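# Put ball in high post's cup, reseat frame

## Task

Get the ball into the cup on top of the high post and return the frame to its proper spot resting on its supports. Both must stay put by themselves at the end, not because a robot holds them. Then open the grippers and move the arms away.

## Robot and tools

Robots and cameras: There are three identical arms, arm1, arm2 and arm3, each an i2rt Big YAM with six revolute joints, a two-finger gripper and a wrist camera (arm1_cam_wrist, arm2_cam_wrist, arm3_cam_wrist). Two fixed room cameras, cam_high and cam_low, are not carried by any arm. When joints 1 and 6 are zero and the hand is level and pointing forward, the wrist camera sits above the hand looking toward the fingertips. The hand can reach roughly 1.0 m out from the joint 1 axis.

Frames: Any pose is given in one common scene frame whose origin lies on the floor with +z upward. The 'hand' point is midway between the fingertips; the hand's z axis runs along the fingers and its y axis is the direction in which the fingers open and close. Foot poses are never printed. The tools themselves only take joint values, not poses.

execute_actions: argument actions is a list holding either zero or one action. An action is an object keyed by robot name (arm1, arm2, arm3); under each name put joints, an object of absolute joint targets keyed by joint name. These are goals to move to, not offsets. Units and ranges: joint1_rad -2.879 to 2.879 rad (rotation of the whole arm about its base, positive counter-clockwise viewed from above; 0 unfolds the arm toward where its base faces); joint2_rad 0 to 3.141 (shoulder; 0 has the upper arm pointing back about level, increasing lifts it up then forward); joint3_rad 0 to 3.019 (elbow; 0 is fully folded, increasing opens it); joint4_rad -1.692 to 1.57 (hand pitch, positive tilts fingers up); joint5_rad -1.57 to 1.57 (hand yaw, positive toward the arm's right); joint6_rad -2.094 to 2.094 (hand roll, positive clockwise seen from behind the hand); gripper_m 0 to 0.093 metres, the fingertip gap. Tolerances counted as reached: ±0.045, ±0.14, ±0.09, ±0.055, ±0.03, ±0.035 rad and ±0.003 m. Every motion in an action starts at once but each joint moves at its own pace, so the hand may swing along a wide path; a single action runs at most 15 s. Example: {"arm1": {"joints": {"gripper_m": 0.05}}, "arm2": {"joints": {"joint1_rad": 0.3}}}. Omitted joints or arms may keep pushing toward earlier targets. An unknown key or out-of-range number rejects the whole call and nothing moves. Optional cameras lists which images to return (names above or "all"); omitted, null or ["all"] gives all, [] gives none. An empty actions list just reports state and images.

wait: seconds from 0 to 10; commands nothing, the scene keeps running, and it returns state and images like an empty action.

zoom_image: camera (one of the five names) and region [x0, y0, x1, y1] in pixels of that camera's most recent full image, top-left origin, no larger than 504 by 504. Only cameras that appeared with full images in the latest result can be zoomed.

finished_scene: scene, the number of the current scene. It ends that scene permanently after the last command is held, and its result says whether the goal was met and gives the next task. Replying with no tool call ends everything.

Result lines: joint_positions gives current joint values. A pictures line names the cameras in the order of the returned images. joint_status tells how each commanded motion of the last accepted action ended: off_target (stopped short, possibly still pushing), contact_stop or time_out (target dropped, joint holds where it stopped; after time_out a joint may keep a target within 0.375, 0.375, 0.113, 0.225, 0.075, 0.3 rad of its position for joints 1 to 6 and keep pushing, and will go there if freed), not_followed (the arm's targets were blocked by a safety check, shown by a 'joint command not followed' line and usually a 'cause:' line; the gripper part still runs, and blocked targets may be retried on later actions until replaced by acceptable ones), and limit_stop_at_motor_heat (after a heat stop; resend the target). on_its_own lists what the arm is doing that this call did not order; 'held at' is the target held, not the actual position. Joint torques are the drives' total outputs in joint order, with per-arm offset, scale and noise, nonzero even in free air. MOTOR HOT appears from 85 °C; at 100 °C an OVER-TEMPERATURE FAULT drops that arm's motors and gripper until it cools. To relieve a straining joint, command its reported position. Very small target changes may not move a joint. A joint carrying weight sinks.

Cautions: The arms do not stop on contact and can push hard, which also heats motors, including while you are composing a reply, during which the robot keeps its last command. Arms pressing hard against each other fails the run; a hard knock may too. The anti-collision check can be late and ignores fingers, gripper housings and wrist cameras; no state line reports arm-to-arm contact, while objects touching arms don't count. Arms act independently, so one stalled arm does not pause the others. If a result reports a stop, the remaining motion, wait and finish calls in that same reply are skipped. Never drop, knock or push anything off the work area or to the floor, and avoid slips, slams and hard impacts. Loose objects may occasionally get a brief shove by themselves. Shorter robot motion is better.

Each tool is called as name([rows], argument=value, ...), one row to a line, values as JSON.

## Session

execute_actions(actions=[])

Scene clock: 0.00 s.
Joint torques (N m, as the arm reports them, + toward a larger angle): no reading
Motor temperatures (°C, as the motors report them): arm1=[26 28 27 24 22 23] | arm2=[23 26 29 25 24 26] | arm3=[24 28 26 25 26 24]
arm1.joint_positions: joint1_rad=-0.257 joint2_rad=+0.553 joint3_rad=+1.385 joint4_rad=-1.416 joint5_rad=-0.233 joint6_rad=+0.092 gripper_m=+0.094
arm1.joint_status: not commanded
arm1.hand: x=+1.2474 y=+0.0157 z=+1.3367 quat_wxyz=(+0.048, +0.872, -0.116, -0.474) (m; scene frame)
arm2.joint_positions: joint1_rad=+0.192 joint2_rad=+0.616 joint3_rad=+1.420 joint4_rad=-1.273 joint5_rad=-0.135 joint6_rad=+0.461 gripper_m=+0.094
arm2.joint_status: not commanded
arm2.hand: x=-0.5491 y=+1.0973 z=+1.3885 quat_wxyz=(-0.523, -0.486, -0.699, +0.044) (m; scene frame)
arm3.joint_positions: joint1_rad=+0.353 joint2_rad=+0.658 joint3_rad=+1.337 joint4_rad=-1.272 joint5_rad=-0.049 joint6_rad=+0.284 gripper_m=+0.095
arm3.joint_status: not commanded
arm3.hand: x=-0.6957 y=-0.9953 z=+1.3070 quat_wxyz=(-0.296, +0.484, -0.737, -0.368) (m; scene frame)
pictures: arm1_cam_wrist, arm2_cam_wrist, arm3_cam_wrist, cam_high, cam_low
Images, in order (width x height): arm1_cam_wrist 504x504, arm2_cam_wrist 504x504, arm3_cam_wrist 504x504, cam_high 504x504, cam_low 504x504.

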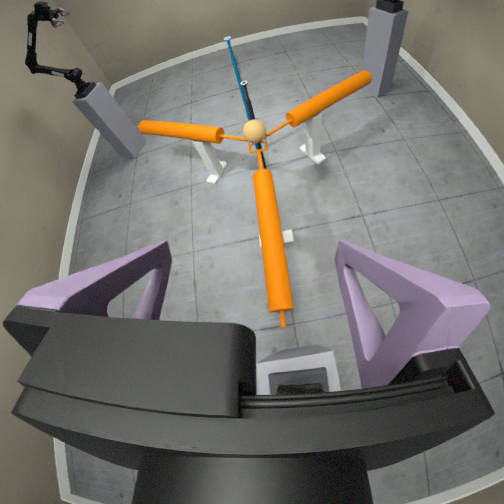

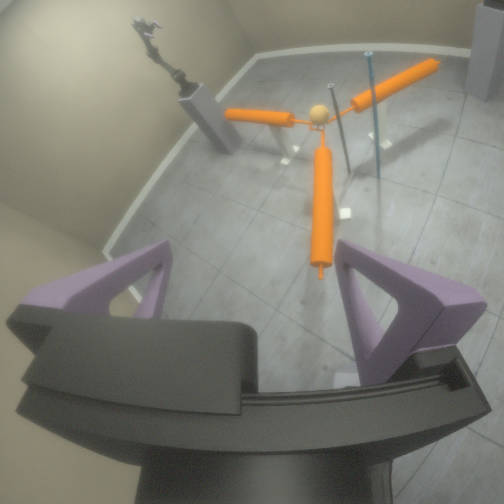

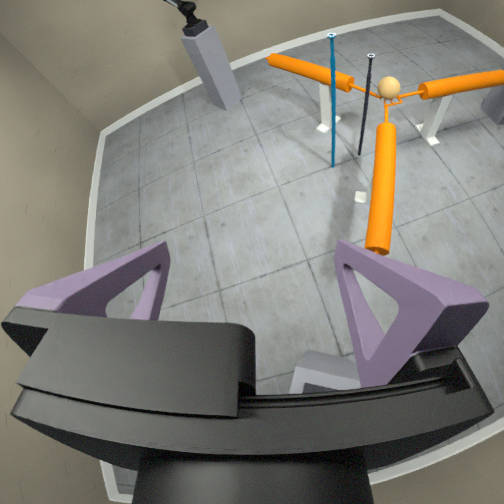

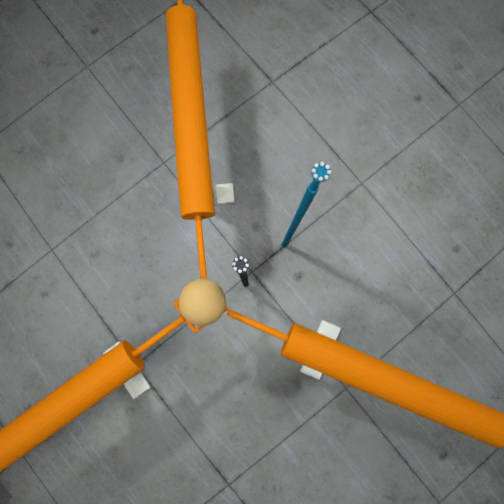

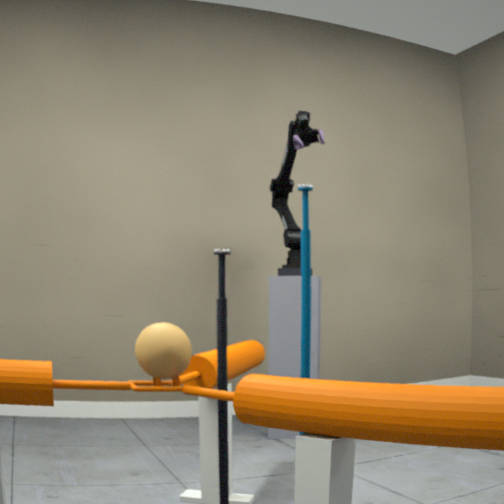

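execute_actions([
  {"arm1":{"joints":{"joint1_rad":0.12,"joint2_rad":2.174,"joint3_rad":0.48,"joint4_rad":0.14,"joint5_rad":0,"joint6_rad":0.14}},"arm2":{"joints":{"joint1_rad":0.418,"joint2_rad":2.417,"joint3_rad":1.395,"joint4_rad":-0.535,"joint5_rad":0,"joint6_rad":0.48}},"arm3":{"joints":{"joint1_rad":-0.238,"joint2_rad":2.386,"joint3_rad":1.435,"joint4_rad":-0.605,"joint5_rad":0,"joint6_rad":-0.17}}},
], cameras=["arm1_cam_wrist","arm2_cam_wrist","arm3_cam_wrist"])

Scene clock: 21.67 s.
Joint torques (N m, as the arm reports them, + toward a larger angle): arm1=[ -0.8  -11.61  -0.92   0.66   0.16   0.09] | arm2=[  1.26 -18.78   5.18   0.65   0.26   0.25] | arm3=[  0.21 -22.67   7.41   0.88   0.14  -0.15]
Motor temperatures (°C, as the motors report them): arm1=[26 28 29 24 22 23] | arm2=[23 26 32 25 24 26] | arm3=[24 29 28 25 26 24]
arm1.joint_positions: joint1_rad=+0.113 joint2_rad=+2.170 joint3_rad=+0.481 joint4_rad=+0.130 joint5_rad=-0.003 joint6_rad=+0.124 gripper_m=+0.094
arm1.joint_status: all done
arm1.hand: x=+1.2036 y=-0.0149 z=+0.5792 quat_wxyz=(-0.002, +1.000, -0.028, +0.000) (m; scene frame)
arm2.joint_positions: joint1_rad=+0.416 joint2_rad=+2.408 joint3_rad=+1.394 joint4_rad=-0.542 joint5_rad=-0.003 joint6_rad=+0.467 gripper_m=+0.094
arm2.joint_status: all done
arm2.hand: x=-0.2739 y=+0.9341 z=+0.5822 quat_wxyz=(-0.007, -0.516, -0.856, +0.001) (m; scene frame)
arm3.joint_positions: joint1_rad=-0.246 joint2_rad=+2.375 joint3_rad=+1.425 joint4_rad=-0.617 joint5_rad=-0.002 joint6_rad=-0.156 gripper_m=+0.095
arm3.joint_status: all done
arm3.hand: x=-0.3383 y=-0.8421 z=+0.5794 quat_wxyz=(-0.005, +0.469, -0.883, -0.002) (m; scene frame)
pictures: arm1_cam_wrist, arm2_cam_wrist, arm3_cam_wrist
Images, in order (width x height): arm1_cam_wrist 504x504, arm2_cam_wrist 504x504, arm3_cam_wrist 504x504.

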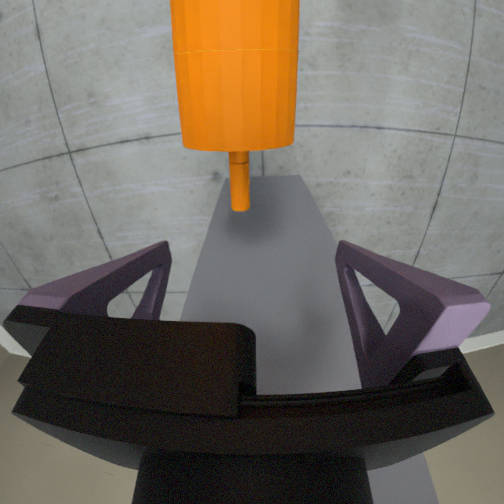

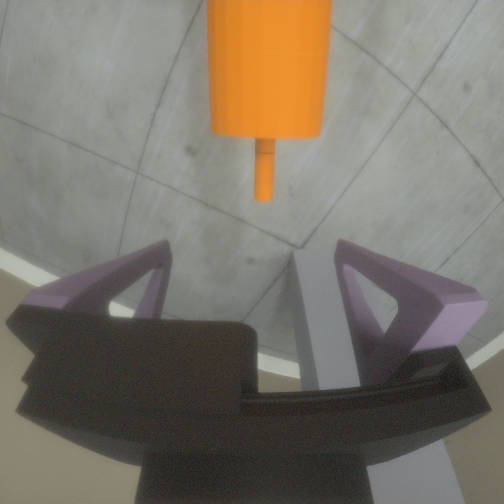

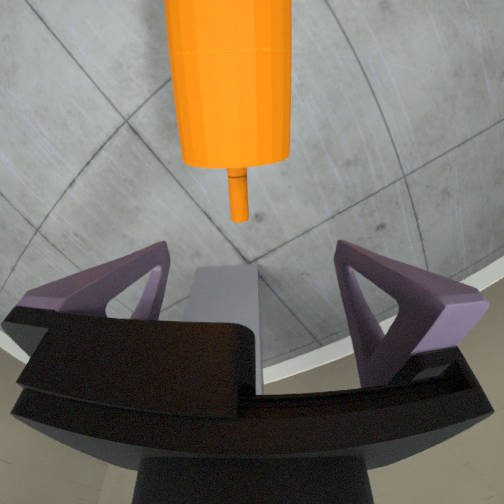

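execute_actions([
  {"arm1":{"joints":{"joint1_rad":0.192,"joint2_rad":2.463,"joint3_rad":0.556,"joint4_rad":0.344,"joint6_rad":0.21,"gripper_m":0.07}},"arm2":{"joints":{"joint1_rad":0.388,"joint2_rad":2.575,"joint3_rad":1.448,"joint4_rad":-0.438,"joint6_rad":0.455,"gripper_m":0.07}},"arm3":{"joints":{"joint1_rad":-0.22,"joint2_rad":2.515,"joint3_rad":1.396,"joint4_rad":-0.452,"gripper_m":0.07}}},
], cameras=["arm1_cam_wrist","arm2_cam_wrist","arm3_cam_wrist"])

execute_actions([
  {"arm1":{"joints":{"joint2_rad":2.73,"joint3_rad":0.714,"joint4_rad":0.452}},"arm2":{"joints":{"joint2_rad":2.768,"joint3_rad":1.575,"joint4_rad":-0.374}},"arm3":{"joints":{"joint2_rad":2.705,"joint3_rad":1.519,"joint4_rad":-0.378}}},
], cameras=["arm1_cam_wrist","arm2_cam_wrist","arm3_cam_wrist"])

Scene clock: 43.77 s.
Joint torques (N m, as the arm reports them, + toward a larger angle): arm1=[ -0.75 -13.45  -3.75   0.64   0.13   0.09] | arm2=[  1.68 -18.92   4.96   0.68   0.23  -0.03] | arm3=[ -0.24 -22.1    6.     1.     0.14  -0.13]
Motor temperatures (°C, as the motors report them): arm1=[26 28 27 24 22 23] | arm2=[23 28 31 25 24 26] | arm3=[24 31 27 25 26 24]
arm1.joint_positions: joint1_rad=+0.185 joint2_rad=+2.469 joint3_rad=+0.565 joint4_rad=+0.334 joint5_rad=-0.002 joint6_rad=+0.194 gripper_m=+0.070
arm1.joint_status: all done
arm1.hand: x=+1.2200 y=-0.0300 z=+0.5058 quat_wxyz=(-0.004, +1.000, -0.027, +0.005) (m; scene frame)
arm2.joint_positions: joint1_rad=+0.388 joint2_rad=+2.567 joint3_rad=+1.438 joint4_rad=-0.442 joint5_rad=-0.003 joint6_rad=+0.467 gripper_m=+0.070
arm2.joint_status: all done
arm2.hand: x=-0.2951 y=+0.9307 z=+0.5064 quat_wxyz=(+0.001, -0.528, -0.849, +0.001) (m; scene frame)
arm3.joint_positions: joint1_rad=-0.223 joint2_rad=+2.508 joint3_rad=+1.386 joint4_rad=-0.466 joint5_rad=-0.002 joint6_rad=-0.157 gripper_m=+0.070
arm3.joint_status: all done
arm3.hand: x=-0.3710 y=-0.8598 z=+0.5017 quat_wxyz=(+0.004, +0.479, -0.878, +0.001) (m; scene frame)
pictures: arm1_cam_wrist, arm2_cam_wrist, arm3_cam_wrist
Images, in order (width x height): arm1_cam_wrist 504x504, arm2_cam_wrist 504x504, arm3_cam_wrist 504x504.

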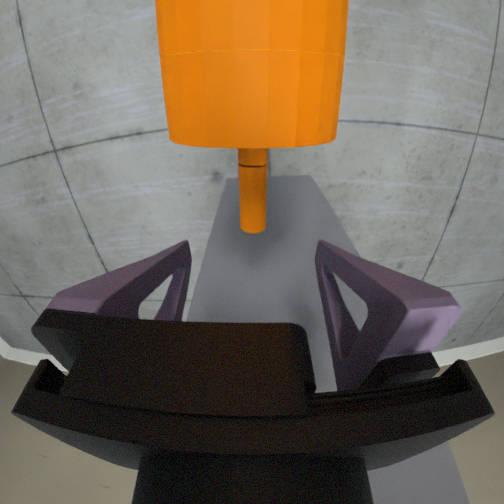

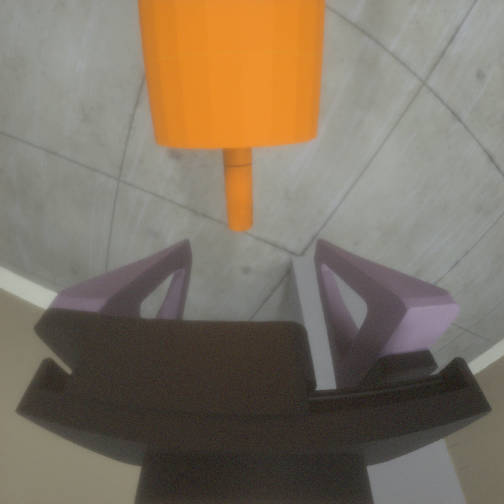

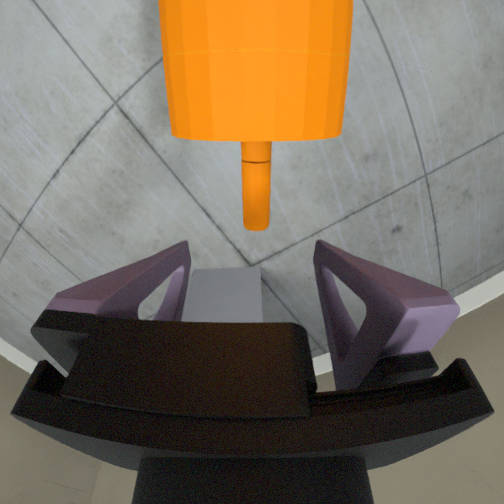

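Scene clock: 45.17 s.
Joint torques (N m, as the arm reports them, + toward a larger angle): arm1=[ -0.75 -14.22  -3.93   0.54   0.06   0.03] | arm2=[  0.85 -19.08   4.08   0.38   0.24  -0.04] | arm3=[ -0.13 -23.18   5.22   0.86   0.21  -0.09]
Motor temperatures (°C, as the motors report them): arm1=[26 28 27 24 22 23] | arm2=[23 28 31 25 24 26] | arm3=[24 31 27 25 26 24]
arm1.joint_positions: joint1_rad=+0.185 joint2_rad=+2.735 joint3_rad=+0.711 joint4_rad=+0.443 joint5_rad=+0.001 joint6_rad=+0.201 gripper_m=+0.070
arm1.joint_status: all done
arm1.hand: x=+1.2299 y=-0.0276 z=+0.4281 quat_wxyz=(-0.006, +0.999, -0.031, +0.011) (m; scene frame)
arm2.joint_positions: joint1_rad=+0.388 joint2_rad=+2.758 joint3_rad=+1.569 joint4_rad=-0.374 joint5_rad=-0.003 joint6_rad=+0.467 gripper_m=+0.070
arm2.joint_status: all done
arm2.hand: x=-0.2929 y=+0.9286 z=+0.4274 quat_wxyz=(-0.003, -0.528, -0.849, +0.001) (m; scene frame)
arm3.joint_positions: joint1_rad=-0.223 joint2_rad=+2.699 joint3_rad=+1.509 joint4_rad=-0.389 joint5_rad=-0.003 joint6_rad=-0.162 gripper_m=+0.070
arm3.joint_status: all done
arm3.hand: x=-0.3680 y=-0.8562 z=+0.4222 quat_wxyz=(+0.001, +0.481, -0.877, -0.001) (m; scene frame)
pictures: arm1_cam_wrist, arm2_cam_wrist, arm3_cam_wrist
Images, in order (width x height): arm1_cam_wrist 504x504, arm2_cam_wrist 504x504, arm3_cam_wrist 504x504.

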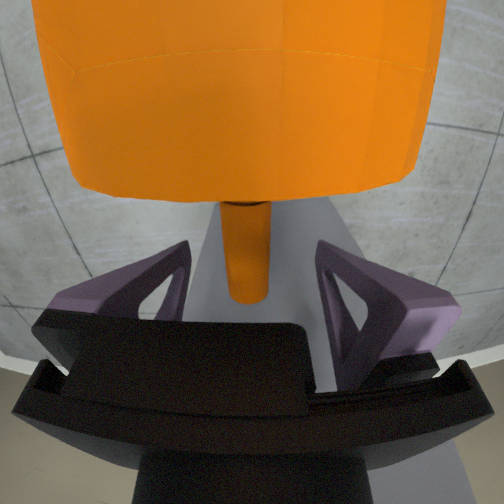

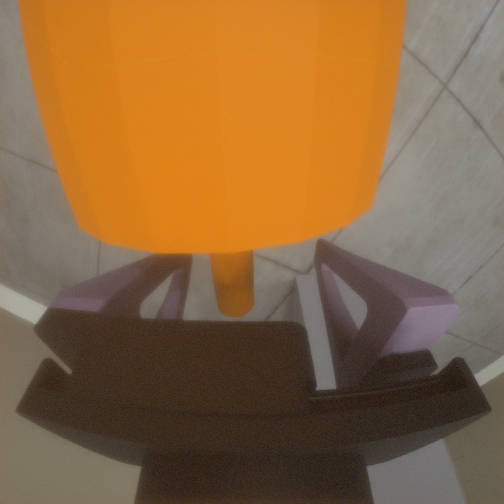

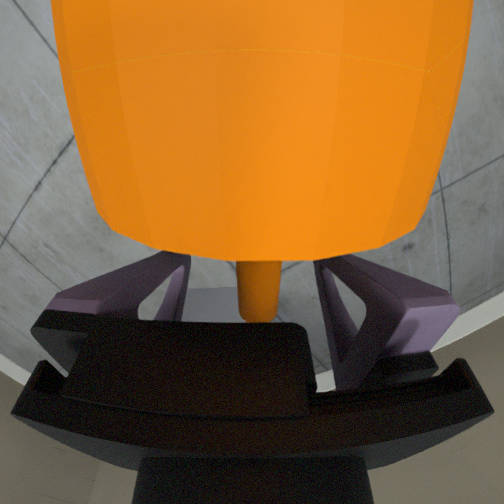

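execute_actions([
  {"arm1":{"joints":{"joint2_rad":2.675,"joint3_rad":0.745,"joint4_rad":0.39}},"arm2":{"joints":{"joint1_rad":0.41,"joint6_rad":0.49}},"arm3":{"joints":{"joint1_rad":-0.233,"joint2_rad":2.67,"joint4_rad":-0.40}}},
], cameras=["arm1_cam_wrist","arm2_cam_wrist","arm3_cam_wrist"])

execute_actions([
  {"arm1":{"joints":{"gripper_m":0}},"arm2":{"joints":{"gripper_m":0}},"arm3":{"joints":{"gripper_m":0}}},
])

Scene clock: 56.00 s.
Joint torques (N m, as the arm reports them, + toward a larger angle): arm1=[ -0.52 -13.72  -2.58  -0.04   0.06   0.01] | arm2=[  1.63 -19.27   4.07   0.41   0.23   0.24] | arm3=[ -1.07 -25.11   5.41   0.1    0.21  -0.1 ]
Motor temperatures (°C, as the motors report them): arm1=[26 28 27 24 22 23] | arm2=[23 29 30 25 24 26] | arm3=[24 32 27 25 26 24]
arm1.joint_positions: joint1_rad=+0.185 joint2_rad=+2.670 joint3_rad=+0.740 joint4_rad=+0.399 joint5_rad=+0.001 joint6_rad=+0.203 gripper_m=+0.070
arm1.joint_status: all done
arm1.hand: x=+1.1909 y=-0.0332 z=+0.4378 quat_wxyz=(-0.001, +0.999, -0.032, -0.014) (m; scene frame)
arm2.joint_positions: joint1_rad=+0.407 joint2_rad=+2.758 joint3_rad=+1.569 joint4_rad=-0.374 joint5_rad=-0.002 joint6_rad=+0.477 gripper_m=+0.070
arm2.joint_status: all done
arm2.hand: x=-0.2869 y=+0.9367 z=+0.4274 quat_wxyz=(-0.003, -0.524, -0.852, +0.001) (m; scene frame)
arm3.joint_positions: joint1_rad=-0.223 joint2_rad=+2.683 joint3_rad=+1.509 joint4_rad=-0.389 joint5_rad=-0.003 joint6_rad=-0.162 gripper_m=+0.070
arm3.joint_status: all done
arm3.hand: x=-0.3627 y=-0.8502 z=+0.4307 quat_wxyz=(-0.007, +0.481, -0.877, -0.004) (m; scene frame)
pictures: arm1_cam_wrist, arm2_cam_wrist, arm3_cam_wrist
Images, in order (width x height): arm1_cam_wrist 504x504, arm2_cam_wrist 504x504, arm3_cam_wrist 504x504.

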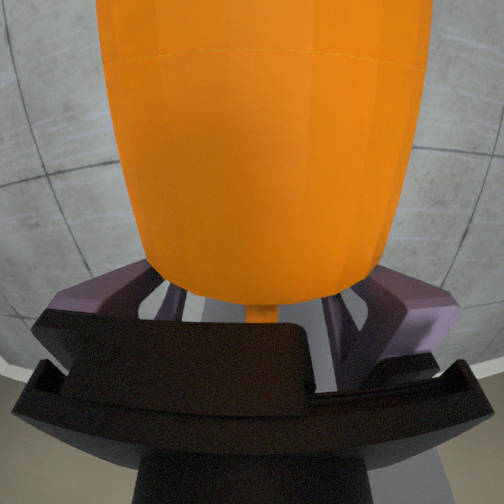

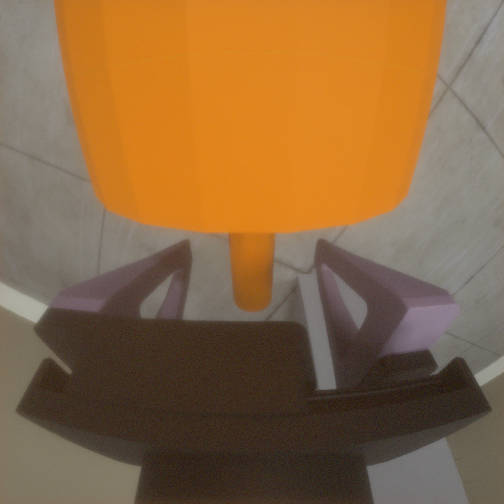

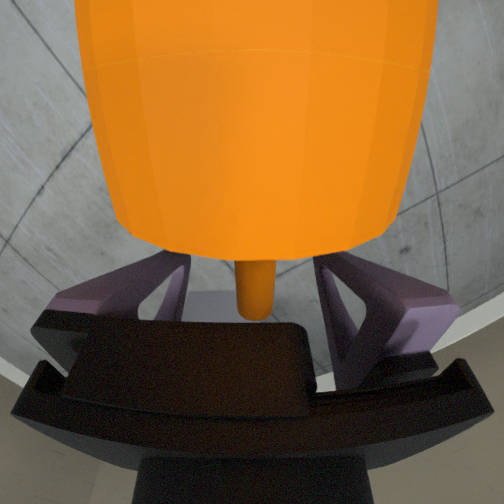

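Scene clock: 56.67 s.
Joint torques (N m, as the arm reports them, + toward a larger angle): arm1=[ -0.78 -13.79  -2.73   0.35  -0.19   0.03] | arm2=[  1.16 -19.41   4.1    0.34   0.27   0.23] | arm3=[ -1.1  -25.1    5.44   0.1    0.19  -0.09]
Motor temperatures (°C, as the motors report them): arm1=[26 28 27 24 22 23] | arm2=[23 29 30 25 24 26] | arm3=[24 32 27 25 26 24]
arm1.joint_positions: joint1_rad=+0.185 joint2_rad=+2.672 joint3_rad=+0.739 joint4_rad=+0.388 joint5_rad=+0.009 joint6_rad=+0.201 gripper_m=+0.018
arm1.joint_status: gripper_m off_target (ended at +0.018, target +0.000)
arm1.hand: x=+1.1947 y=-0.0312 z=+0.4374 quat_wxyz=(-0.007, +0.999, -0.031, -0.008) (m; scene frame)
arm2.joint_positions: joint1_rad=+0.408 joint2_rad=+2.758 joint3_rad=+1.569 joint4_rad=-0.372 joint5_rad=-0.004 joint6_rad=+0.477 gripper_m=+0.018
arm2.joint_status: gripper_m off_target (ended at +0.018, target +0.000)
arm2.hand: x=-0.2860 y=+0.9371 z=+0.4274 quat_wxyz=(-0.004, -0.523, -0.852, +0.001) (m; scene frame)
arm3.joint_positions: joint1_rad=-0.224 joint2_rad=+2.683 joint3_rad=+1.509 joint4_rad=-0.391 joint5_rad=-0.003 joint6_rad=-0.162 gripper_m=+0.019
arm3.joint_status: gripper_m off_target (ended at +0.019, target +0.000)
arm3.hand: x=-0.3628 y=-0.8506 z=+0.4307 quat_wxyz=(-0.006, +0.481, -0.877, -0.003) (m; scene frame)
pictures: arm1_cam_wrist, arm2_cam_wrist, arm3_cam_wrist, cam_high, cam_low
Images, in order (width x height): arm1_cam_wrist 504x504, arm2_cam_wrist 504x504, arm3_cam_wrist 504x504, cam_high 504x504, cam_low 504x504.

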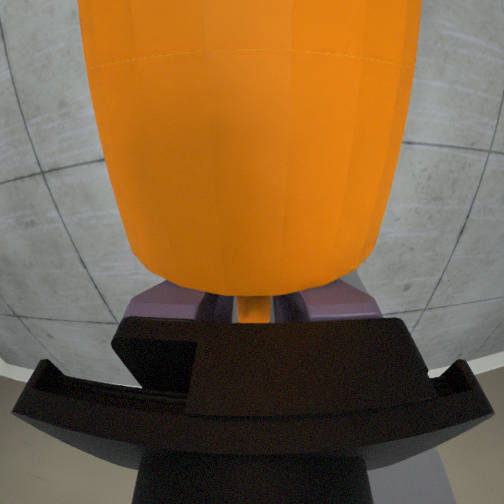

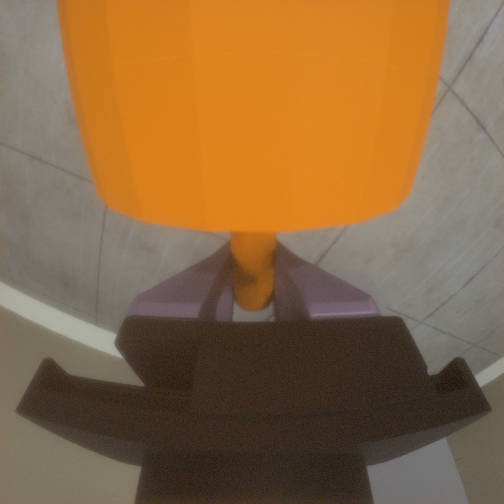

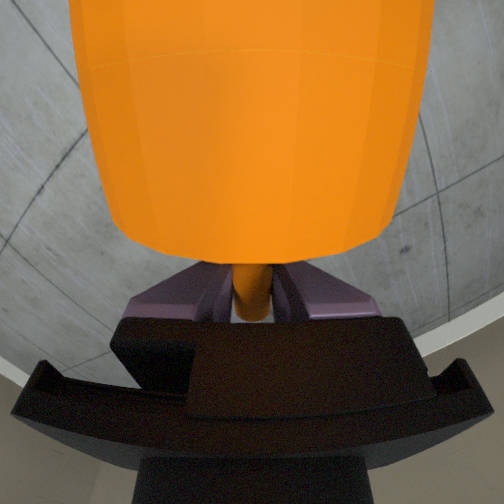

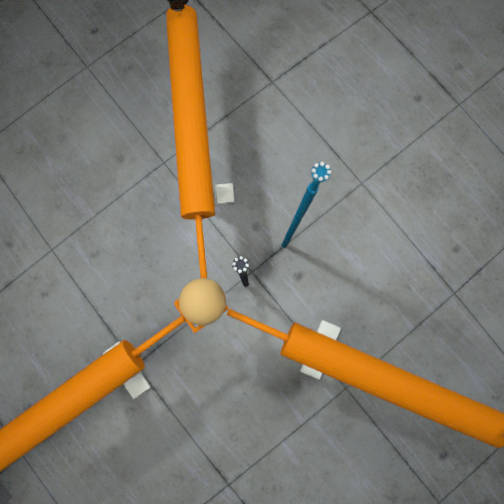

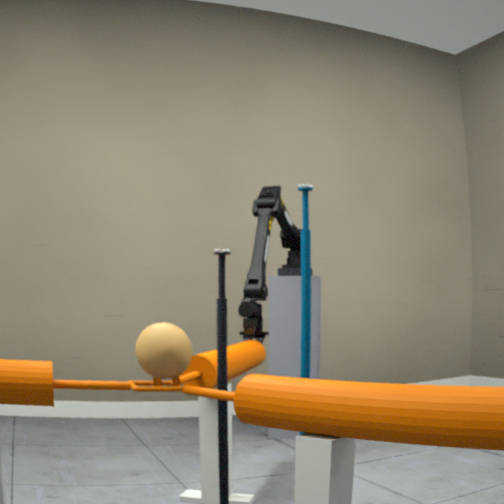

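execute_actions([
  {"arm1":{"joints":{"joint2_rad":2.43,"joint3_rad":0.60,"joint4_rad":0.28}},"arm2":{"joints":{"joint2_rad":2.568,"joint3_rad":1.452,"joint4_rad":-0.432}},"arm3":{"joints":{"joint2_rad":2.495,"joint3_rad":1.412,"joint4_rad":-0.465}}},
], cameras=["cam_low"])

execute_actions([
  {"arm1":{"joints":{"joint2_rad":2.08,"joint3_rad":0.485,"joint4_rad":0.048}},"arm2":{"joints":{"joint2_rad":2.365,"joint3_rad":1.358,"joint4_rad":-0.542}},"arm3":{"joints":{"joint2_rad":2.296,"joint3_rad":1.338,"joint4_rad":-0.59}}},
], cameras=["cam_low"])

Scene clock: 83.80 s.
Joint torques (N m, as the arm reports them, + toward a larger angle): arm1=[ -0.45 -14.73  -3.27   0.11  -0.03   0.04] | arm2=[  1.06 -21.41   3.78   0.11   0.1    0.29] | arm3=[ -1.13 -25.85   5.43  -0.14   0.24  -0.11]
Motor temperatures (°C, as the motors report them): arm1=[26 28 27 24 23 23] | arm2=[23 30 30 25 24 26] | arm3=[24 33 27 25 26 24]
arm1.joint_positions: joint1_rad=+0.185 joint2_rad=+2.443 joint3_rad=+0.610 joint4_rad=+0.287 joint5_rad=+0.004 joint6_rad=+0.200 gripper_m=+0.018
arm1.joint_status: all done
arm1.hand: x=+1.1934 y=-0.0326 z=+0.5064 quat_wxyz=(-0.005, +1.000, -0.031, -0.007) (m; scene frame)
arm2.joint_positions: joint1_rad=+0.404 joint2_rad=+2.594 joint3_rad=+1.457 joint4_rad=-0.424 joint5_rad=+0.001 joint6_rad=+0.473 gripper_m=+0.018
arm2.joint_status: all done
arm2.hand: x=-0.2869 y=+0.9345 z=+0.4959 quat_wxyz=(-0.004, -0.523, -0.852, +0.003) (m; scene frame)
arm3.joint_positions: joint1_rad=-0.224 joint2_rad=+2.521 joint3_rad=+1.407 joint4_rad=-0.450 joint5_rad=-0.004 joint6_rad=-0.161 gripper_m=+0.019
arm3.joint_status: all done
arm3.hand: x=-0.3637 y=-0.8519 z=+0.4983 quat_wxyz=(-0.006, +0.480, -0.877, -0.004) (m; scene frame)
pictures: cam_low
Images, in order (width x height): cam_low 504x504.

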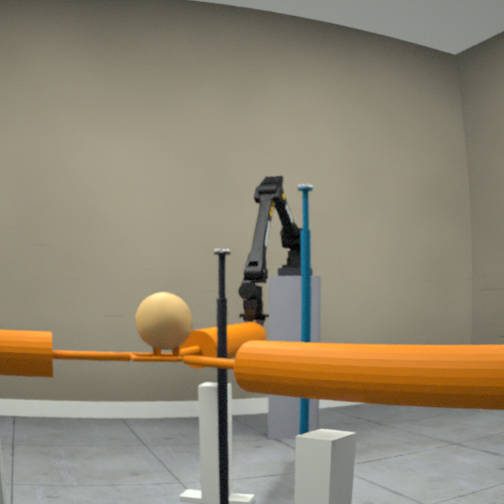

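Scene clock: 84.83 s.
Joint torques (N m, as the arm reports them, + toward a larger angle): arm1=[ -0.76 -13.35  -0.03  -0.34  -0.09   0.04] | arm2=[  1.15 -20.63   4.65   0.16   0.07   0.26] | arm3=[ -1.16 -24.88   6.77  -0.1    0.25  -0.11]
Motor temperatures (°C, as the motors report them): arm1=[26 28 27 24 23 23] | arm2=[23 30 30 25 24 26] | arm3=[24 33 27 25 26 24]
arm1.joint_positions: joint1_rad=+0.185 joint2_rad=+2.093 joint3_rad=+0.486 joint4_rad=+0.063 joint5_rad=+0.005 joint6_rad=+0.200 gripper_m=+0.018
arm1.joint_status: all done
arm1.hand: x=+1.1925 y=-0.0332 z=+0.5964 quat_wxyz=(-0.005, +0.999, -0.030, -0.008) (m; scene frame)
arm2.joint_positions: joint1_rad=+0.405 joint2_rad=+2.388 joint3_rad=+1.362 joint4_rad=-0.536 joint5_rad=+0.002 joint6_rad=+0.475 gripper_m=+0.018
arm2.joint_status: all done
arm2.hand: x=-0.2858 y=+0.9347 z=+0.5861 quat_wxyz=(-0.003, -0.524, -0.852, +0.004) (m; scene frame)
arm3.joint_positions: joint1_rad=-0.224 joint2_rad=+2.318 joint3_rad=+1.331 joint4_rad=-0.577 joint5_rad=-0.005 joint6_rad=-0.161 gripper_m=+0.019
arm3.joint_status: all done
arm3.hand: x=-0.3636 y=-0.8508 z=+0.5890 quat_wxyz=(-0.006, +0.481, -0.877, -0.004) (m; scene frame)
pictures: cam_low
Images, in order (width x height): cam_low 504x504.

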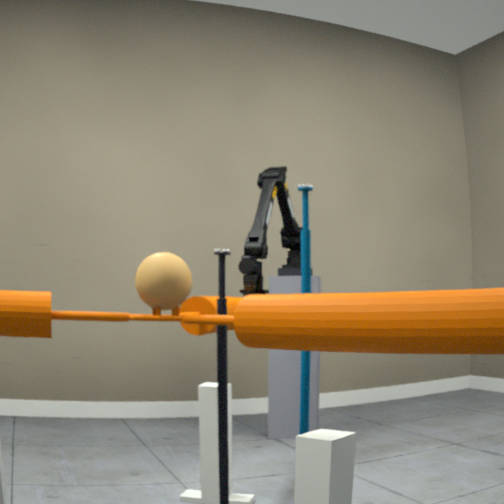

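execute_actions([
  {"arm1":{"joints":{"joint2_rad":1.696,"joint3_rad":0.458,"joint4_rad":-0.305}},"arm2":{"joints":{"joint2_rad":2.176,"joint3_rad":1.32,"joint4_rad":-0.69}},"arm3":{"joints":{"joint2_rad":2.113,"joint3_rad":1.32,"joint4_rad":-0.753}}},
], cameras=[])

execute_actions([
  {"arm1":{"joints":{"joint2_rad":1.362,"joint3_rad":0.53,"joint4_rad":-0.695}},"arm2":{"joints":{"joint2_rad":2.015,"joint3_rad":1.355,"joint4_rad":-0.875}},"arm3":{"joints":{"joint2_rad":1.962,"joint3_rad":1.372,"joint4_rad":-0.945}}},
], cameras=[])

execute_actions([
  {"arm1":{"joints":{"joint2_rad":1.143,"joint3_rad":0.665,"joint4_rad":-1.045}},"arm2":{"joints":{"joint2_rad":1.886,"joint3_rad":1.43,"joint4_rad":-1.078}},"arm3":{"joints":{"joint2_rad":1.846,"joint3_rad":1.465,"joint4_rad":-1.152}}},
], cameras=["cam_low","cam_high"])

Scene clock: 95.03 s.
Joint torques (N m, as the arm reports them, + toward a larger angle): arm1=[ -0.76 -10.45   4.3   -0.58  -0.09   0.04] | arm2=[  2.13 -20.29   6.09   0.16   0.07   0.31] | arm3=[ -1.26 -23.76   8.54   0.11   0.29  -0.11]
Motor temperatures (°C, as the motors report them): arm1=[26 28 27 24 23 23] | arm2=[23 31 30 25 24 26] | arm3=[24 33 27 25 26 24]
arm1.joint_positions: joint1_rad=+0.185 joint2_rad=+1.708 joint3_rad=+0.450 joint4_rad=-0.285 joint5_rad=+0.005 joint6_rad=+0.200 gripper_m=+0.018
arm1.joint_status: all done
arm1.hand: x=+1.1888 y=-0.0344 z=+0.6861 quat_wxyz=(-0.005, +0.999, -0.030, -0.008) (m; scene frame)
arm2.joint_positions: joint1_rad=+0.402 joint2_rad=+2.199 joint3_rad=+1.319 joint4_rad=-0.687 joint5_rad=+0.003 joint6_rad=+0.471 gripper_m=+0.018
arm2.joint_status: all done
arm2.hand: x=-0.2874 y=+0.9339 z=+0.6750 quat_wxyz=(-0.001, -0.524, -0.852, +0.004) (m; scene frame)
arm3.joint_positions: joint1_rad=-0.221 joint2_rad=+2.134 joint3_rad=+1.308 joint4_rad=-0.744 joint5_rad=-0.005 joint6_rad=-0.161 gripper_m=+0.019
arm3.joint_status: all done
arm3.hand: x=-0.3658 y=-0.8512 z=+0.6791 quat_wxyz=(-0.003, +0.482, -0.876, -0.003) (m; scene frame)
pictures: none
No camera images: the call's "cameras" was empty. Leave "cameras" out to get every camera's image.

Scene clock: 96.10 s.
Joint torques (N m, as the arm reports them, + toward a larger angle): arm1=[-0.86 -8.45 10.33 -0.91 -0.12  0.05] | arm2=[  1.48 -17.99   9.81  -0.51   0.06   0.32] | arm3=[ -1.19 -22.14  12.06  -0.34   0.33  -0.12]
Motor temperatures (°C, as the motors report them): arm1=[26 28 27 24 23 23] | arm2=[23 31 30 25 24 26] | arm3=[24 33 27 25 26 24]
arm1.joint_positions: joint1_rad=+0.185 joint2_rad=+1.368 joint3_rad=+0.493 joint4_rad=-0.665 joint5_rad=+0.008 joint6_rad=+0.199 gripper_m=+0.018
arm1.joint_status: all done
arm1.hand: x=+1.1882 y=-0.0347 z=+0.7753 quat_wxyz=(-0.006, +0.999, -0.030, -0.010) (m; scene frame)
arm2.joint_positions: joint1_rad=+0.401 joint2_rad=+2.023 joint3_rad=+1.321 joint4_rad=-0.853 joint5_rad=+0.002 joint6_rad=+0.470 gripper_m=+0.018
arm2.joint_status: all done
arm2.hand: x=-0.2872 y=+0.9336 z=+0.7672 quat_wxyz=(-0.006, -0.524, -0.852, +0.004) (m; scene frame)
arm3.joint_positions: joint1_rad=-0.221 joint2_rad=+1.974 joint3_rad=+1.337 joint4_rad=-0.927 joint5_rad=-0.006 joint6_rad=-0.159 gripper_m=+0.019
arm3.joint_status: all done
arm3.hand: x=-0.3656 y=-0.8506 z=+0.7706 quat_wxyz=(-0.006, +0.481, -0.877, -0.005) (m; scene frame)
pictures: none
No camera images: the call's "cameras" was empty. Leave "cameras" out to get every camera's image.

Scene clock: 97.13 s.
Joint torques (N m, as the arm reports them, + toward a larger angle): arm1=[-0.71 -7.26 13.58 -1.33 -0.17  0.02] | arm2=[  2.08 -18.22  11.39  -0.69   0.01   0.32] | arm3=[ -1.51 -22.14  13.51  -0.61   0.31  -0.11]
Motor temperatures (°C, as the motors report them): arm1=[26 28 27 24 23 23] | arm2=[23 31 30 25 24 26] | arm3=[24 33 27 25 26 24]
arm1.joint_positions: joint1_rad=+0.185 joint2_rad=+1.149 joint3_rad=+0.614 joint4_rad=-1.006 joint5_rad=+0.007 joint6_rad=+0.199 gripper_m=+0.018
arm1.joint_status: all done
arm1.hand: x=+1.1873 y=-0.0355 z=+0.8623 quat_wxyz=(-0.006, +0.999, -0.030, -0.010) (m; scene frame)
arm2.joint_positions: joint1_rad=+0.399 joint2_rad=+1.901 joint3_rad=+1.389 joint4_rad=-1.050 joint5_rad=+0.003 joint6_rad=+0.470 gripper_m=+0.018
arm2.joint_status: all done
arm2.hand: x=-0.2870 y=+0.9328 z=+0.8523 quat_wxyz=(-0.003, -0.524, -0.851, +0.004) (m; scene frame)
arm3.joint_positions: joint1_rad=-0.221 joint2_rad=+1.864 joint3_rad=+1.424 joint4_rad=-1.129 joint5_rad=-0.006 joint6_rad=-0.159 gripper_m=+0.019
arm3.joint_status: all done
arm3.hand: x=-0.3656 y=-0.8505 z=+0.8562 quat_wxyz=(-0.003, +0.481, -0.877, -0.004) (m; scene frame)
pictures: cam_high, cam_low
Images, in order (width x height): cam_high 504x504, cam_low 504x504.

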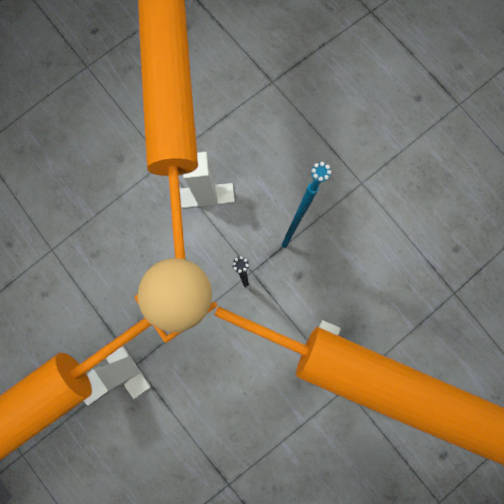

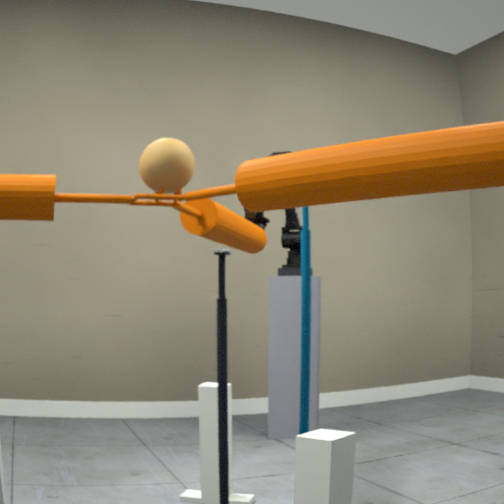

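execute_actions([
  {"arm1":{"joints":{"joint1_rad":0.15,"joint2_rad":1.308,"joint3_rad":1.015,"joint4_rad":-1.21,"joint6_rad":0.165}},"arm2":{"joints":{"joint1_rad":0.275,"joint2_rad":1.647,"joint3_rad":1.275,"joint4_rad":-1.17,"joint6_rad":0.345}},"arm3":{"joints":{"joint1_rad":-0.075,"joint2_rad":1.638,"joint3_rad":1.358,"joint4_rad":-1.26,"joint6_rad":-0.013}}},
], cameras=[])

execute_actions([
  {"arm1":{"joints":{"joint1_rad":0.133,"joint2_rad":1.553,"joint3_rad":1.283,"joint4_rad":-1.217,"joint6_rad":0.148}},"arm2":{"joints":{"joint1_rad":0.10,"joint2_rad":1.486,"joint3_rad":1.085,"joint4_rad":-1.125,"joint6_rad":0.17}},"arm3":{"joints":{"joint1_rad":0.115,"joint2_rad":1.508,"joint3_rad":1.21,"joint4_rad":-1.222,"joint6_rad":0.177}}},
], cameras=[])

execute_actions([
  {"arm1":{"joints":{"joint1_rad":0.124,"joint2_rad":1.795,"joint3_rad":1.608,"joint4_rad":-1.294,"joint6_rad":0.14}},"arm2":{"joints":{"joint1_rad":-0.133,"joint2_rad":1.364,"joint3_rad":0.96,"joint4_rad":-1.12,"joint6_rad":-0.063}},"arm3":{"joints":{"joint1_rad":0.346,"joint2_rad":1.425,"joint3_rad":1.12,"joint4_rad":-1.215,"joint6_rad":0.408}}},
], cameras=["cam_low","cam_high"])

Scene clock: 126.37 s.
Joint torques (N m, as the arm reports them, + toward a larger angle): arm1=[ -2.6  -11.52  15.42  -1.21  -0.1   -0.2 ] | arm2=[  0.79 -15.23   9.28   0.53   0.11   0.08] | arm3=[ -0.22 -18.87  12.4    0.09   0.18  -0.05]
Motor temperatures (°C, as the motors report them): arm1=[26 28 32 24 23 23] | arm2=[23 31 35 25 24 26] | arm3=[24 33 30 25 26 24]
arm1.joint_positions: joint1_rad=+0.164 joint2_rad=+1.318 joint3_rad=+0.954 joint4_rad=-1.173 joint5_rad=+0.006 joint6_rad=+0.178 gripper_m=+0.018
arm1.joint_status: all done
arm1.hand: x=+1.0926 y=-0.0420 z=+0.9306 quat_wxyz=(-0.005, +0.999, -0.030, -0.012) (m; scene frame)
arm2.joint_positions: joint1_rad=+0.276 joint2_rad=+1.664 joint3_rad=+1.267 joint4_rad=-1.175 joint5_rad=+0.000 joint6_rad=+0.348 gripper_m=+0.018
arm2.joint_status: all done
arm2.hand: x=-0.3785 y=+0.9284 z=+0.9264 quat_wxyz=(+0.002, -0.525, -0.851, +0.002) (m; scene frame)
arm3.joint_positions: joint1_rad=-0.074 joint2_rad=+1.654 joint3_rad=+1.333 joint4_rad=-1.252 joint5_rad=-0.002 joint6_rad=-0.010 gripper_m=+0.019
arm3.joint_status: all done
arm3.hand: x=-0.4614 y=-0.8522 z=+0.9272 quat_wxyz=(-0.003, +0.480, -0.877, -0.001) (m; scene frame)
pictures: none
No camera images: the call's "cameras" was empty. Leave "cameras" out to get every camera's image.

Scene clock: 127.33 s.
Joint torques (N m, as the arm reports them, + toward a larger angle): arm1=[ -2.18 -17.51  15.06  -1.07  -0.08  -0.17] | arm2=[  1.34 -14.52   9.35   0.71   0.22   0.08] | arm3=[ -0.75 -18.61  12.57   0.4    0.12  -0.08]
Motor temperatures (°C, as the motors report them): arm1=[26 28 32 24 23 23] | arm2=[23 31 35 25 24 26] | arm3=[24 33 30 25 26 24]
arm1.joint_positions: joint1_rad=+0.145 joint2_rad=+1.579 joint3_rad=+1.226 joint4_rad=-1.185 joint5_rad=+0.005 joint6_rad=+0.159 gripper_m=+0.018
arm1.joint_status: all done
arm1.hand: x=+0.9912 y=-0.0454 z=+0.9278 quat_wxyz=(-0.005, +0.999, -0.030, -0.012) (m; scene frame)
arm2.joint_positions: joint1_rad=+0.098 joint2_rad=+1.520 joint3_rad=+1.072 joint4_rad=-1.134 joint5_rad=-0.003 joint6_rad=+0.171 gripper_m=+0.018
arm2.joint_status: all done
arm2.hand: x=-0.4798 y=+0.9248 z=+0.9202 quat_wxyz=(+0.006, -0.525, -0.851, -0.001) (m; scene frame)
arm3.joint_positions: joint1_rad=+0.120 joint2_rad=+1.545 joint3_rad=+1.182 joint4_rad=-1.222 joint5_rad=+0.000 joint6_rad=+0.183 gripper_m=+0.019
arm3.joint_status: all done
arm3.hand: x=-0.5625 y=-0.8546 z=+0.9201 quat_wxyz=(+0.001, +0.481, -0.877, +0.003) (m; scene frame)
pictures: none
No camera images: the call's "cameras" was empty. Leave "cameras" out to get every camera's image.

Scene clock: 128.33 s.
Joint torques (N m, as the arm reports them, + toward a larger angle): arm1=[ -1.63 -23.46  15.8   -1.49  -0.12  -0.12] | arm2=[  1.05 -12.33   9.51   0.54   0.     0.08] | arm3=[ -0.47 -17.6   12.32   0.16   0.17  -0.02]
Motor temperatures (°C, as the motors report them): arm1=[26 28 32 24 23 23] | arm2=[23 31 35 25 24 26] | arm3=[24 33 30 25 26 24]
arm1.joint_positions: joint1_rad=+0.132 joint2_rad=+1.826 joint3_rad=+1.544 joint4_rad=-1.249 joint5_rad=+0.006 joint6_rad=+0.145 gripper_m=+0.018
arm1.joint_status: all done
arm1.hand: x=+0.8910 y=-0.0477 z=+0.9233 quat_wxyz=(-0.005, +0.999, -0.030, -0.014) (m; scene frame)
arm2.joint_positions: joint1_rad=-0.133 joint2_rad=+1.401 joint3_rad=+0.947 joint4_rad=-1.127 joint5_rad=+0.002 joint6_rad=-0.062 gripper_m=+0.018
arm2.joint_status: all done
arm2.hand: x=-0.5813 y=+0.9199 z=+0.9217 quat_wxyz=(+0.006, -0.524, -0.852, +0.000) (m; scene frame)
arm3.joint_positions: joint1_rad=+0.346 joint2_rad=+1.465 joint3_rad=+1.095 joint4_rad=-1.209 joint5_rad=-0.001 joint6_rad=+0.408 gripper_m=+0.019
arm3.joint_status: all done
arm3.hand: x=-0.6615 y=-0.8582 z=+0.9199 quat_wxyz=(-0.001, +0.481, -0.877, +0.002) (m; scene frame)
pictures: cam_high, cam_low
Images, in order (width x height): cam_high 504x504, cam_low 504x504.

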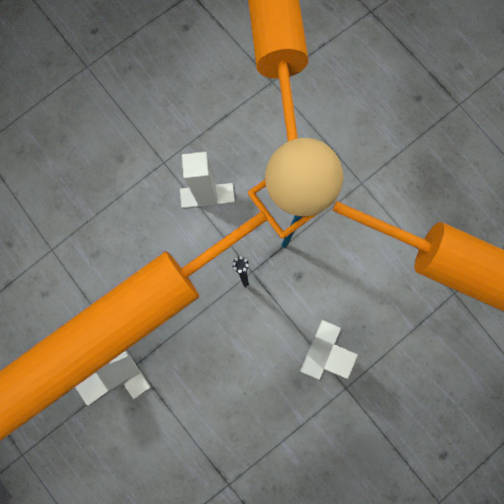

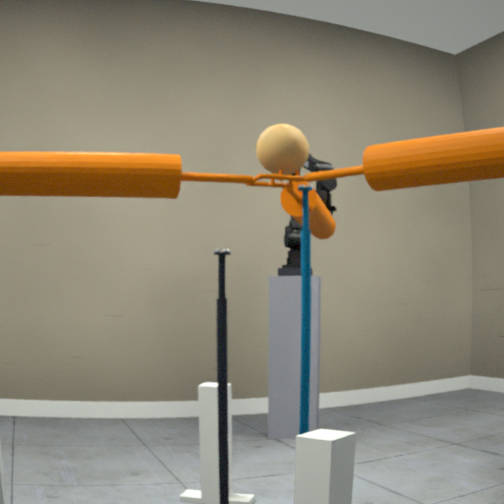

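execute_actions([
  {"arm1":{"joints":{"joint1_rad":0.12,"joint2_rad":1.94,"joint3_rad":1.85,"joint4_rad":-1.36,"joint6_rad":0.136}},"arm2":{"joints":{"joint1_rad":-0.292,"joint2_rad":1.315,"joint3_rad":0.915,"joint6_rad":-0.222}},"arm3":{"joints":{"joint1_rad":0.49,"joint2_rad":1.405,"joint3_rad":1.105,"joint6_rad":0.552}}},
], cameras=["cam_low","cam_high"])

zoom_image(camera="cam_low", region=[245, 110, 365, 230])

Scene clock: 142.17 s.
Joint torques (N m, as the arm reports them, + toward a larger angle): arm1=[ -2.02 -26.82  17.    -1.02  -0.13  -0.14] | arm2=[  0.85 -12.23   9.34   0.5    0.     0.07] | arm3=[ -0.46 -17.42  12.38   0.28   0.23  -0.03]
Motor temperatures (°C, as the motors report them): arm1=[26 29 34 24 23 23] | arm2=[23 30 35 25 24 26] | arm3=[24 32 30 25 26 24]
arm1.joint_positions: joint1_rad=+0.127 joint2_rad=+1.976 joint3_rad=+1.774 joint4_rad=-1.328 joint5_rad=+0.007 joint6_rad=+0.142 gripper_m=+0.018
arm1.joint_status: all done
arm1.hand: x=+0.8328 y=-0.0498 z=+0.9246 quat_wxyz=(-0.005, +0.999, -0.030, -0.015) (m; scene frame)
arm2.joint_positions: joint1_rad=-0.289 joint2_rad=+1.357 joint3_rad=+0.903 joint4_rad=-1.124 joint5_rad=+0.002 joint6_rad=-0.218 gripper_m=+0.018
arm2.joint_status: all done
arm2.hand: x=-0.6391 y=+0.9172 z=+0.9221 quat_wxyz=(+0.004, -0.524, -0.852, +0.001) (m; scene frame)
arm3.joint_positions: joint1_rad=+0.489 joint2_rad=+1.449 joint3_rad=+1.079 joint4_rad=-1.211 joint5_rad=-0.002 joint6_rad=+0.551 gripper_m=+0.019
arm3.joint_status: all done
arm3.hand: x=-0.7192 y=-0.8598 z=+0.9200 quat_wxyz=(+0.000, +0.481, -0.877, +0.003) (m; scene frame)
pictures: cam_high, cam_low
Images, in order (width x height): cam_high 504x504, cam_low 504x504.

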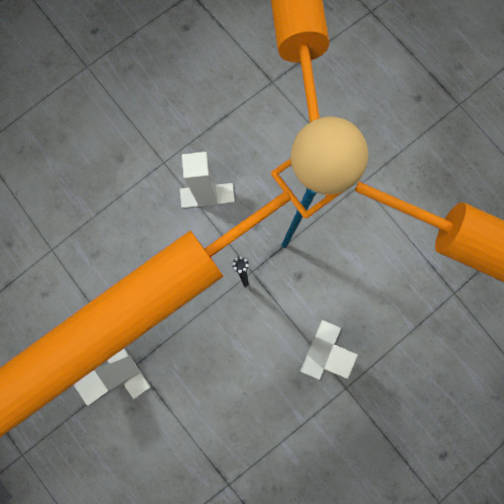

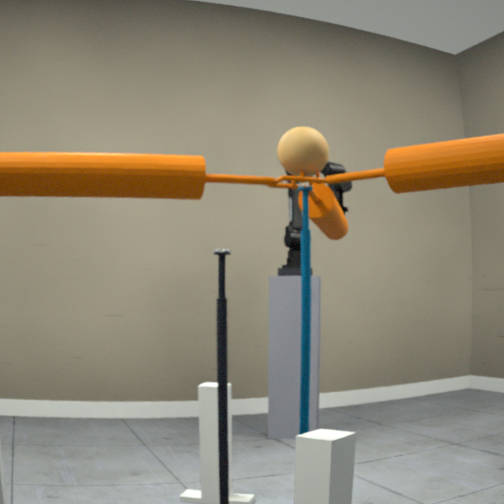

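Region (245, 110, 365, 230) of cam_low's 504x504 image, scaled by 4.200, with more detail than that image has.

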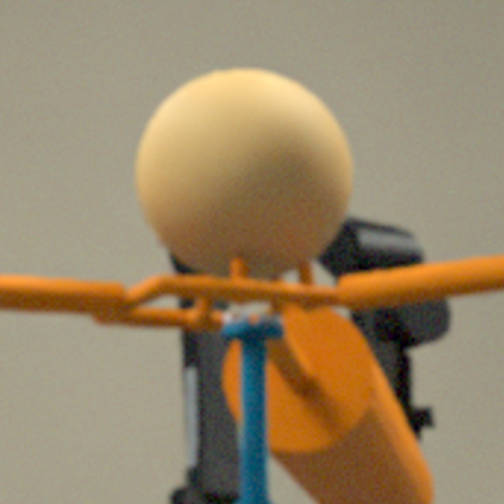

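execute_actions([
  {"arm1":{"joints":{"joint1_rad":0.145,"joint2_rad":1.96,"joint3_rad":1.87}},"arm2":{"joints":{"joint1_rad":-0.32,"joint2_rad":1.365,"joint3_rad":0.925,"joint6_rad":-0.245}},"arm3":{"joints":{"joint1_rad":0.515,"joint2_rad":1.40,"joint3_rad":1.085,"joint6_rad":0.572}}},
], cameras=["cam_low","cam_high"])

zoom_image(camera="cam_low", region=[245, 110, 365, 230])

Scene clock: 151.90 s.
Joint torques (N m, as the arm reports them, + toward a larger angle): arm1=[ -0.08 -25.42  17.37  -0.92  -0.11  -0.11] | arm2=[ 0.05 -9.75 10.1   0.38  0.05  0.01] | arm3=[  0.55 -17.27  11.25   0.27   0.07   0.08]
Motor temperatures (°C, as the motors report them): arm1=[26 30 35 24 23 23] | arm2=[23 29 35 25 24 26] | arm3=[24 32 30 25 26 24]
arm1.joint_positions: joint1_rad=+0.128 joint2_rad=+1.984 joint3_rad=+1.791 joint4_rad=-1.333 joint5_rad=+0.006 joint6_rad=+0.141 gripper_m=+0.018
arm1.joint_status: all done
arm1.hand: x=+0.8284 y=-0.0505 z=+0.9260 quat_wxyz=(-0.005, +0.999, -0.030, -0.017) (m; scene frame)
arm2.joint_positions: joint1_rad=-0.307 joint2_rad=+1.368 joint3_rad=+0.903 joint4_rad=-1.120 joint5_rad=+0.001 joint6_rad=-0.238 gripper_m=+0.018
arm2.joint_status: all done
arm2.hand: x=-0.6450 y=+0.9150 z=+0.9182 quat_wxyz=(+0.006, -0.523, -0.852, -0.002) (m; scene frame)
arm3.joint_positions: joint1_rad=+0.499 joint2_rad=+1.444 joint3_rad=+1.070 joint4_rad=-1.211 joint5_rad=+0.002 joint6_rad=+0.562 gripper_m=+0.019
arm3.joint_status: all done
arm3.hand: x=-0.7226 y=-0.8631 z=+0.9186 quat_wxyz=(-0.001, +0.481, -0.877, +0.006) (m; scene frame)
pictures: cam_high, cam_low
Images, in order (width x height): cam_high 504x504, cam_low 504x504.

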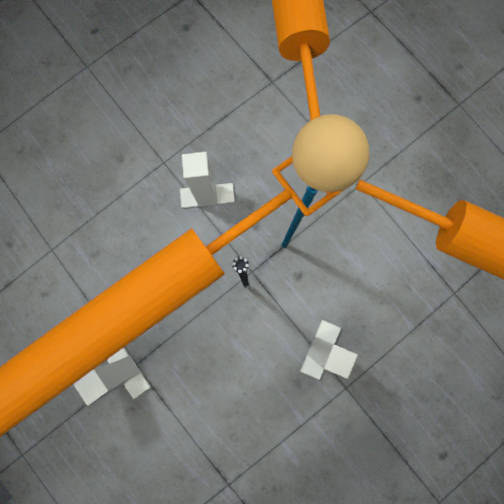

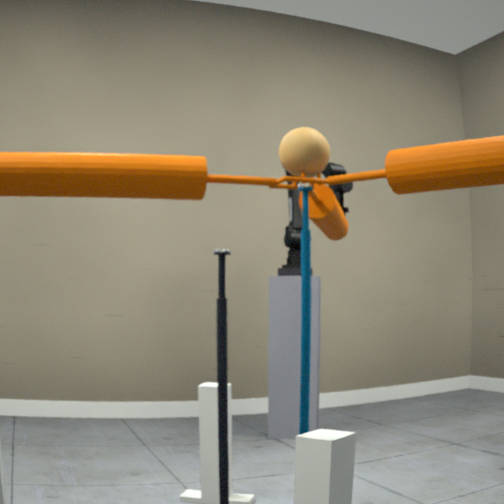

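Region (245, 110, 365, 230) of cam_low's 504x504 image, scaled by 4.200, with more detail than that image has.

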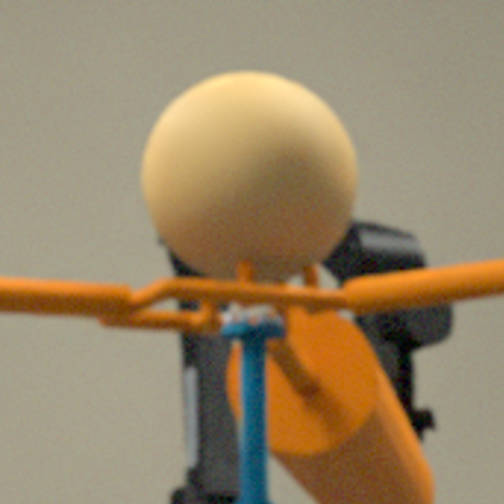

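execute_actions([
  {"arm1":{"joints":{"joint1_rad":0.133,"joint2_rad":1.98,"joint3_rad":1.755,"joint4_rad":-1.265}},"arm2":{"joints":{"joint1_rad":-0.31,"joint2_rad":1.392,"joint3_rad":0.862,"joint4_rad":-1.038}},"arm3":{"joints":{"joint1_rad":0.503,"joint2_rad":1.465,"joint3_rad":1.037,"joint4_rad":-1.13,"joint6_rad":0.565}}},
], cameras=["cam_low"])

zoom_image(camera="cam_low", region=[245, 110, 365, 230])

Scene clock: 161.00 s.
Joint torques (N m, as the arm reports them, + toward a larger angle): arm1=[ -1.1  -25.46  10.73   0.51  -0.07  -0.11] | arm2=[  0.69 -10.38   8.01   0.51   0.02   0.04] | arm3=[ -0.07 -14.23  10.98   0.74   0.19   0.  ]
Motor temperatures (°C, as the motors report them): arm1=[26 31 36 24 23 23] | arm2=[23 29 35 25 24 26] | arm3=[24 32 30 25 26 24]
arm1.joint_positions: joint1_rad=+0.129 joint2_rad=+2.005 joint3_rad=+1.750 joint4_rad=-1.270 joint5_rad=+0.005 joint6_rad=+0.141 gripper_m=+0.018
arm1.joint_status: all done
arm1.hand: x=+0.8272 y=-0.0511 z=+0.8986 quat_wxyz=(-0.004, +0.999, -0.029, -0.018) (m; scene frame)
arm2.joint_positions: joint1_rad=-0.309 joint2_rad=+1.401 joint3_rad=+0.863 joint4_rad=-1.042 joint5_rad=+0.002 joint6_rad=-0.240 gripper_m=+0.018
arm2.joint_status: all done
arm2.hand: x=-0.6458 y=+0.9145 z=+0.8936 quat_wxyz=(+0.005, -0.523, -0.852, +0.000) (m; scene frame)
arm3.joint_positions: joint1_rad=+0.499 joint2_rad=+1.472 joint3_rad=+1.023 joint4_rad=-1.138 joint5_rad=-0.001 joint6_rad=+0.562 gripper_m=+0.019
arm3.joint_status: all done
arm3.hand: x=-0.7230 y=-0.8640 z=+0.8918 quat_wxyz=(+0.001, +0.481, -0.877, +0.006) (m; scene frame)
pictures: cam_low
Images, in order (width x height): cam_low 504x504.

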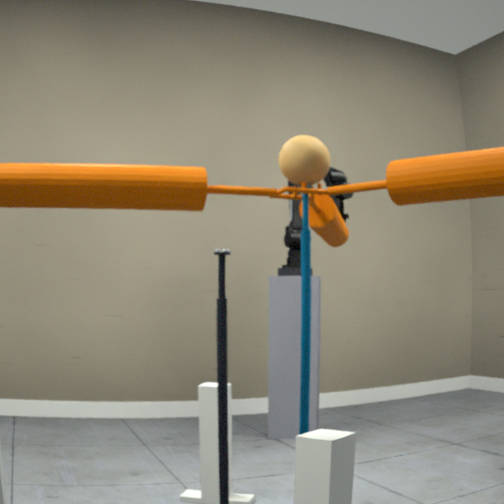

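Region (245, 110, 365, 230) of cam_low's 504x504 image, scaled by 4.200, with more detail than that image has.

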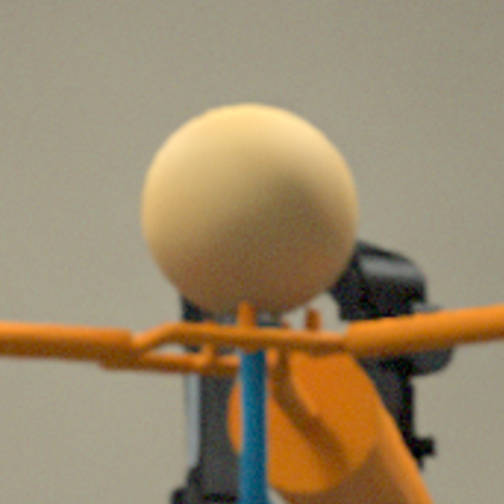

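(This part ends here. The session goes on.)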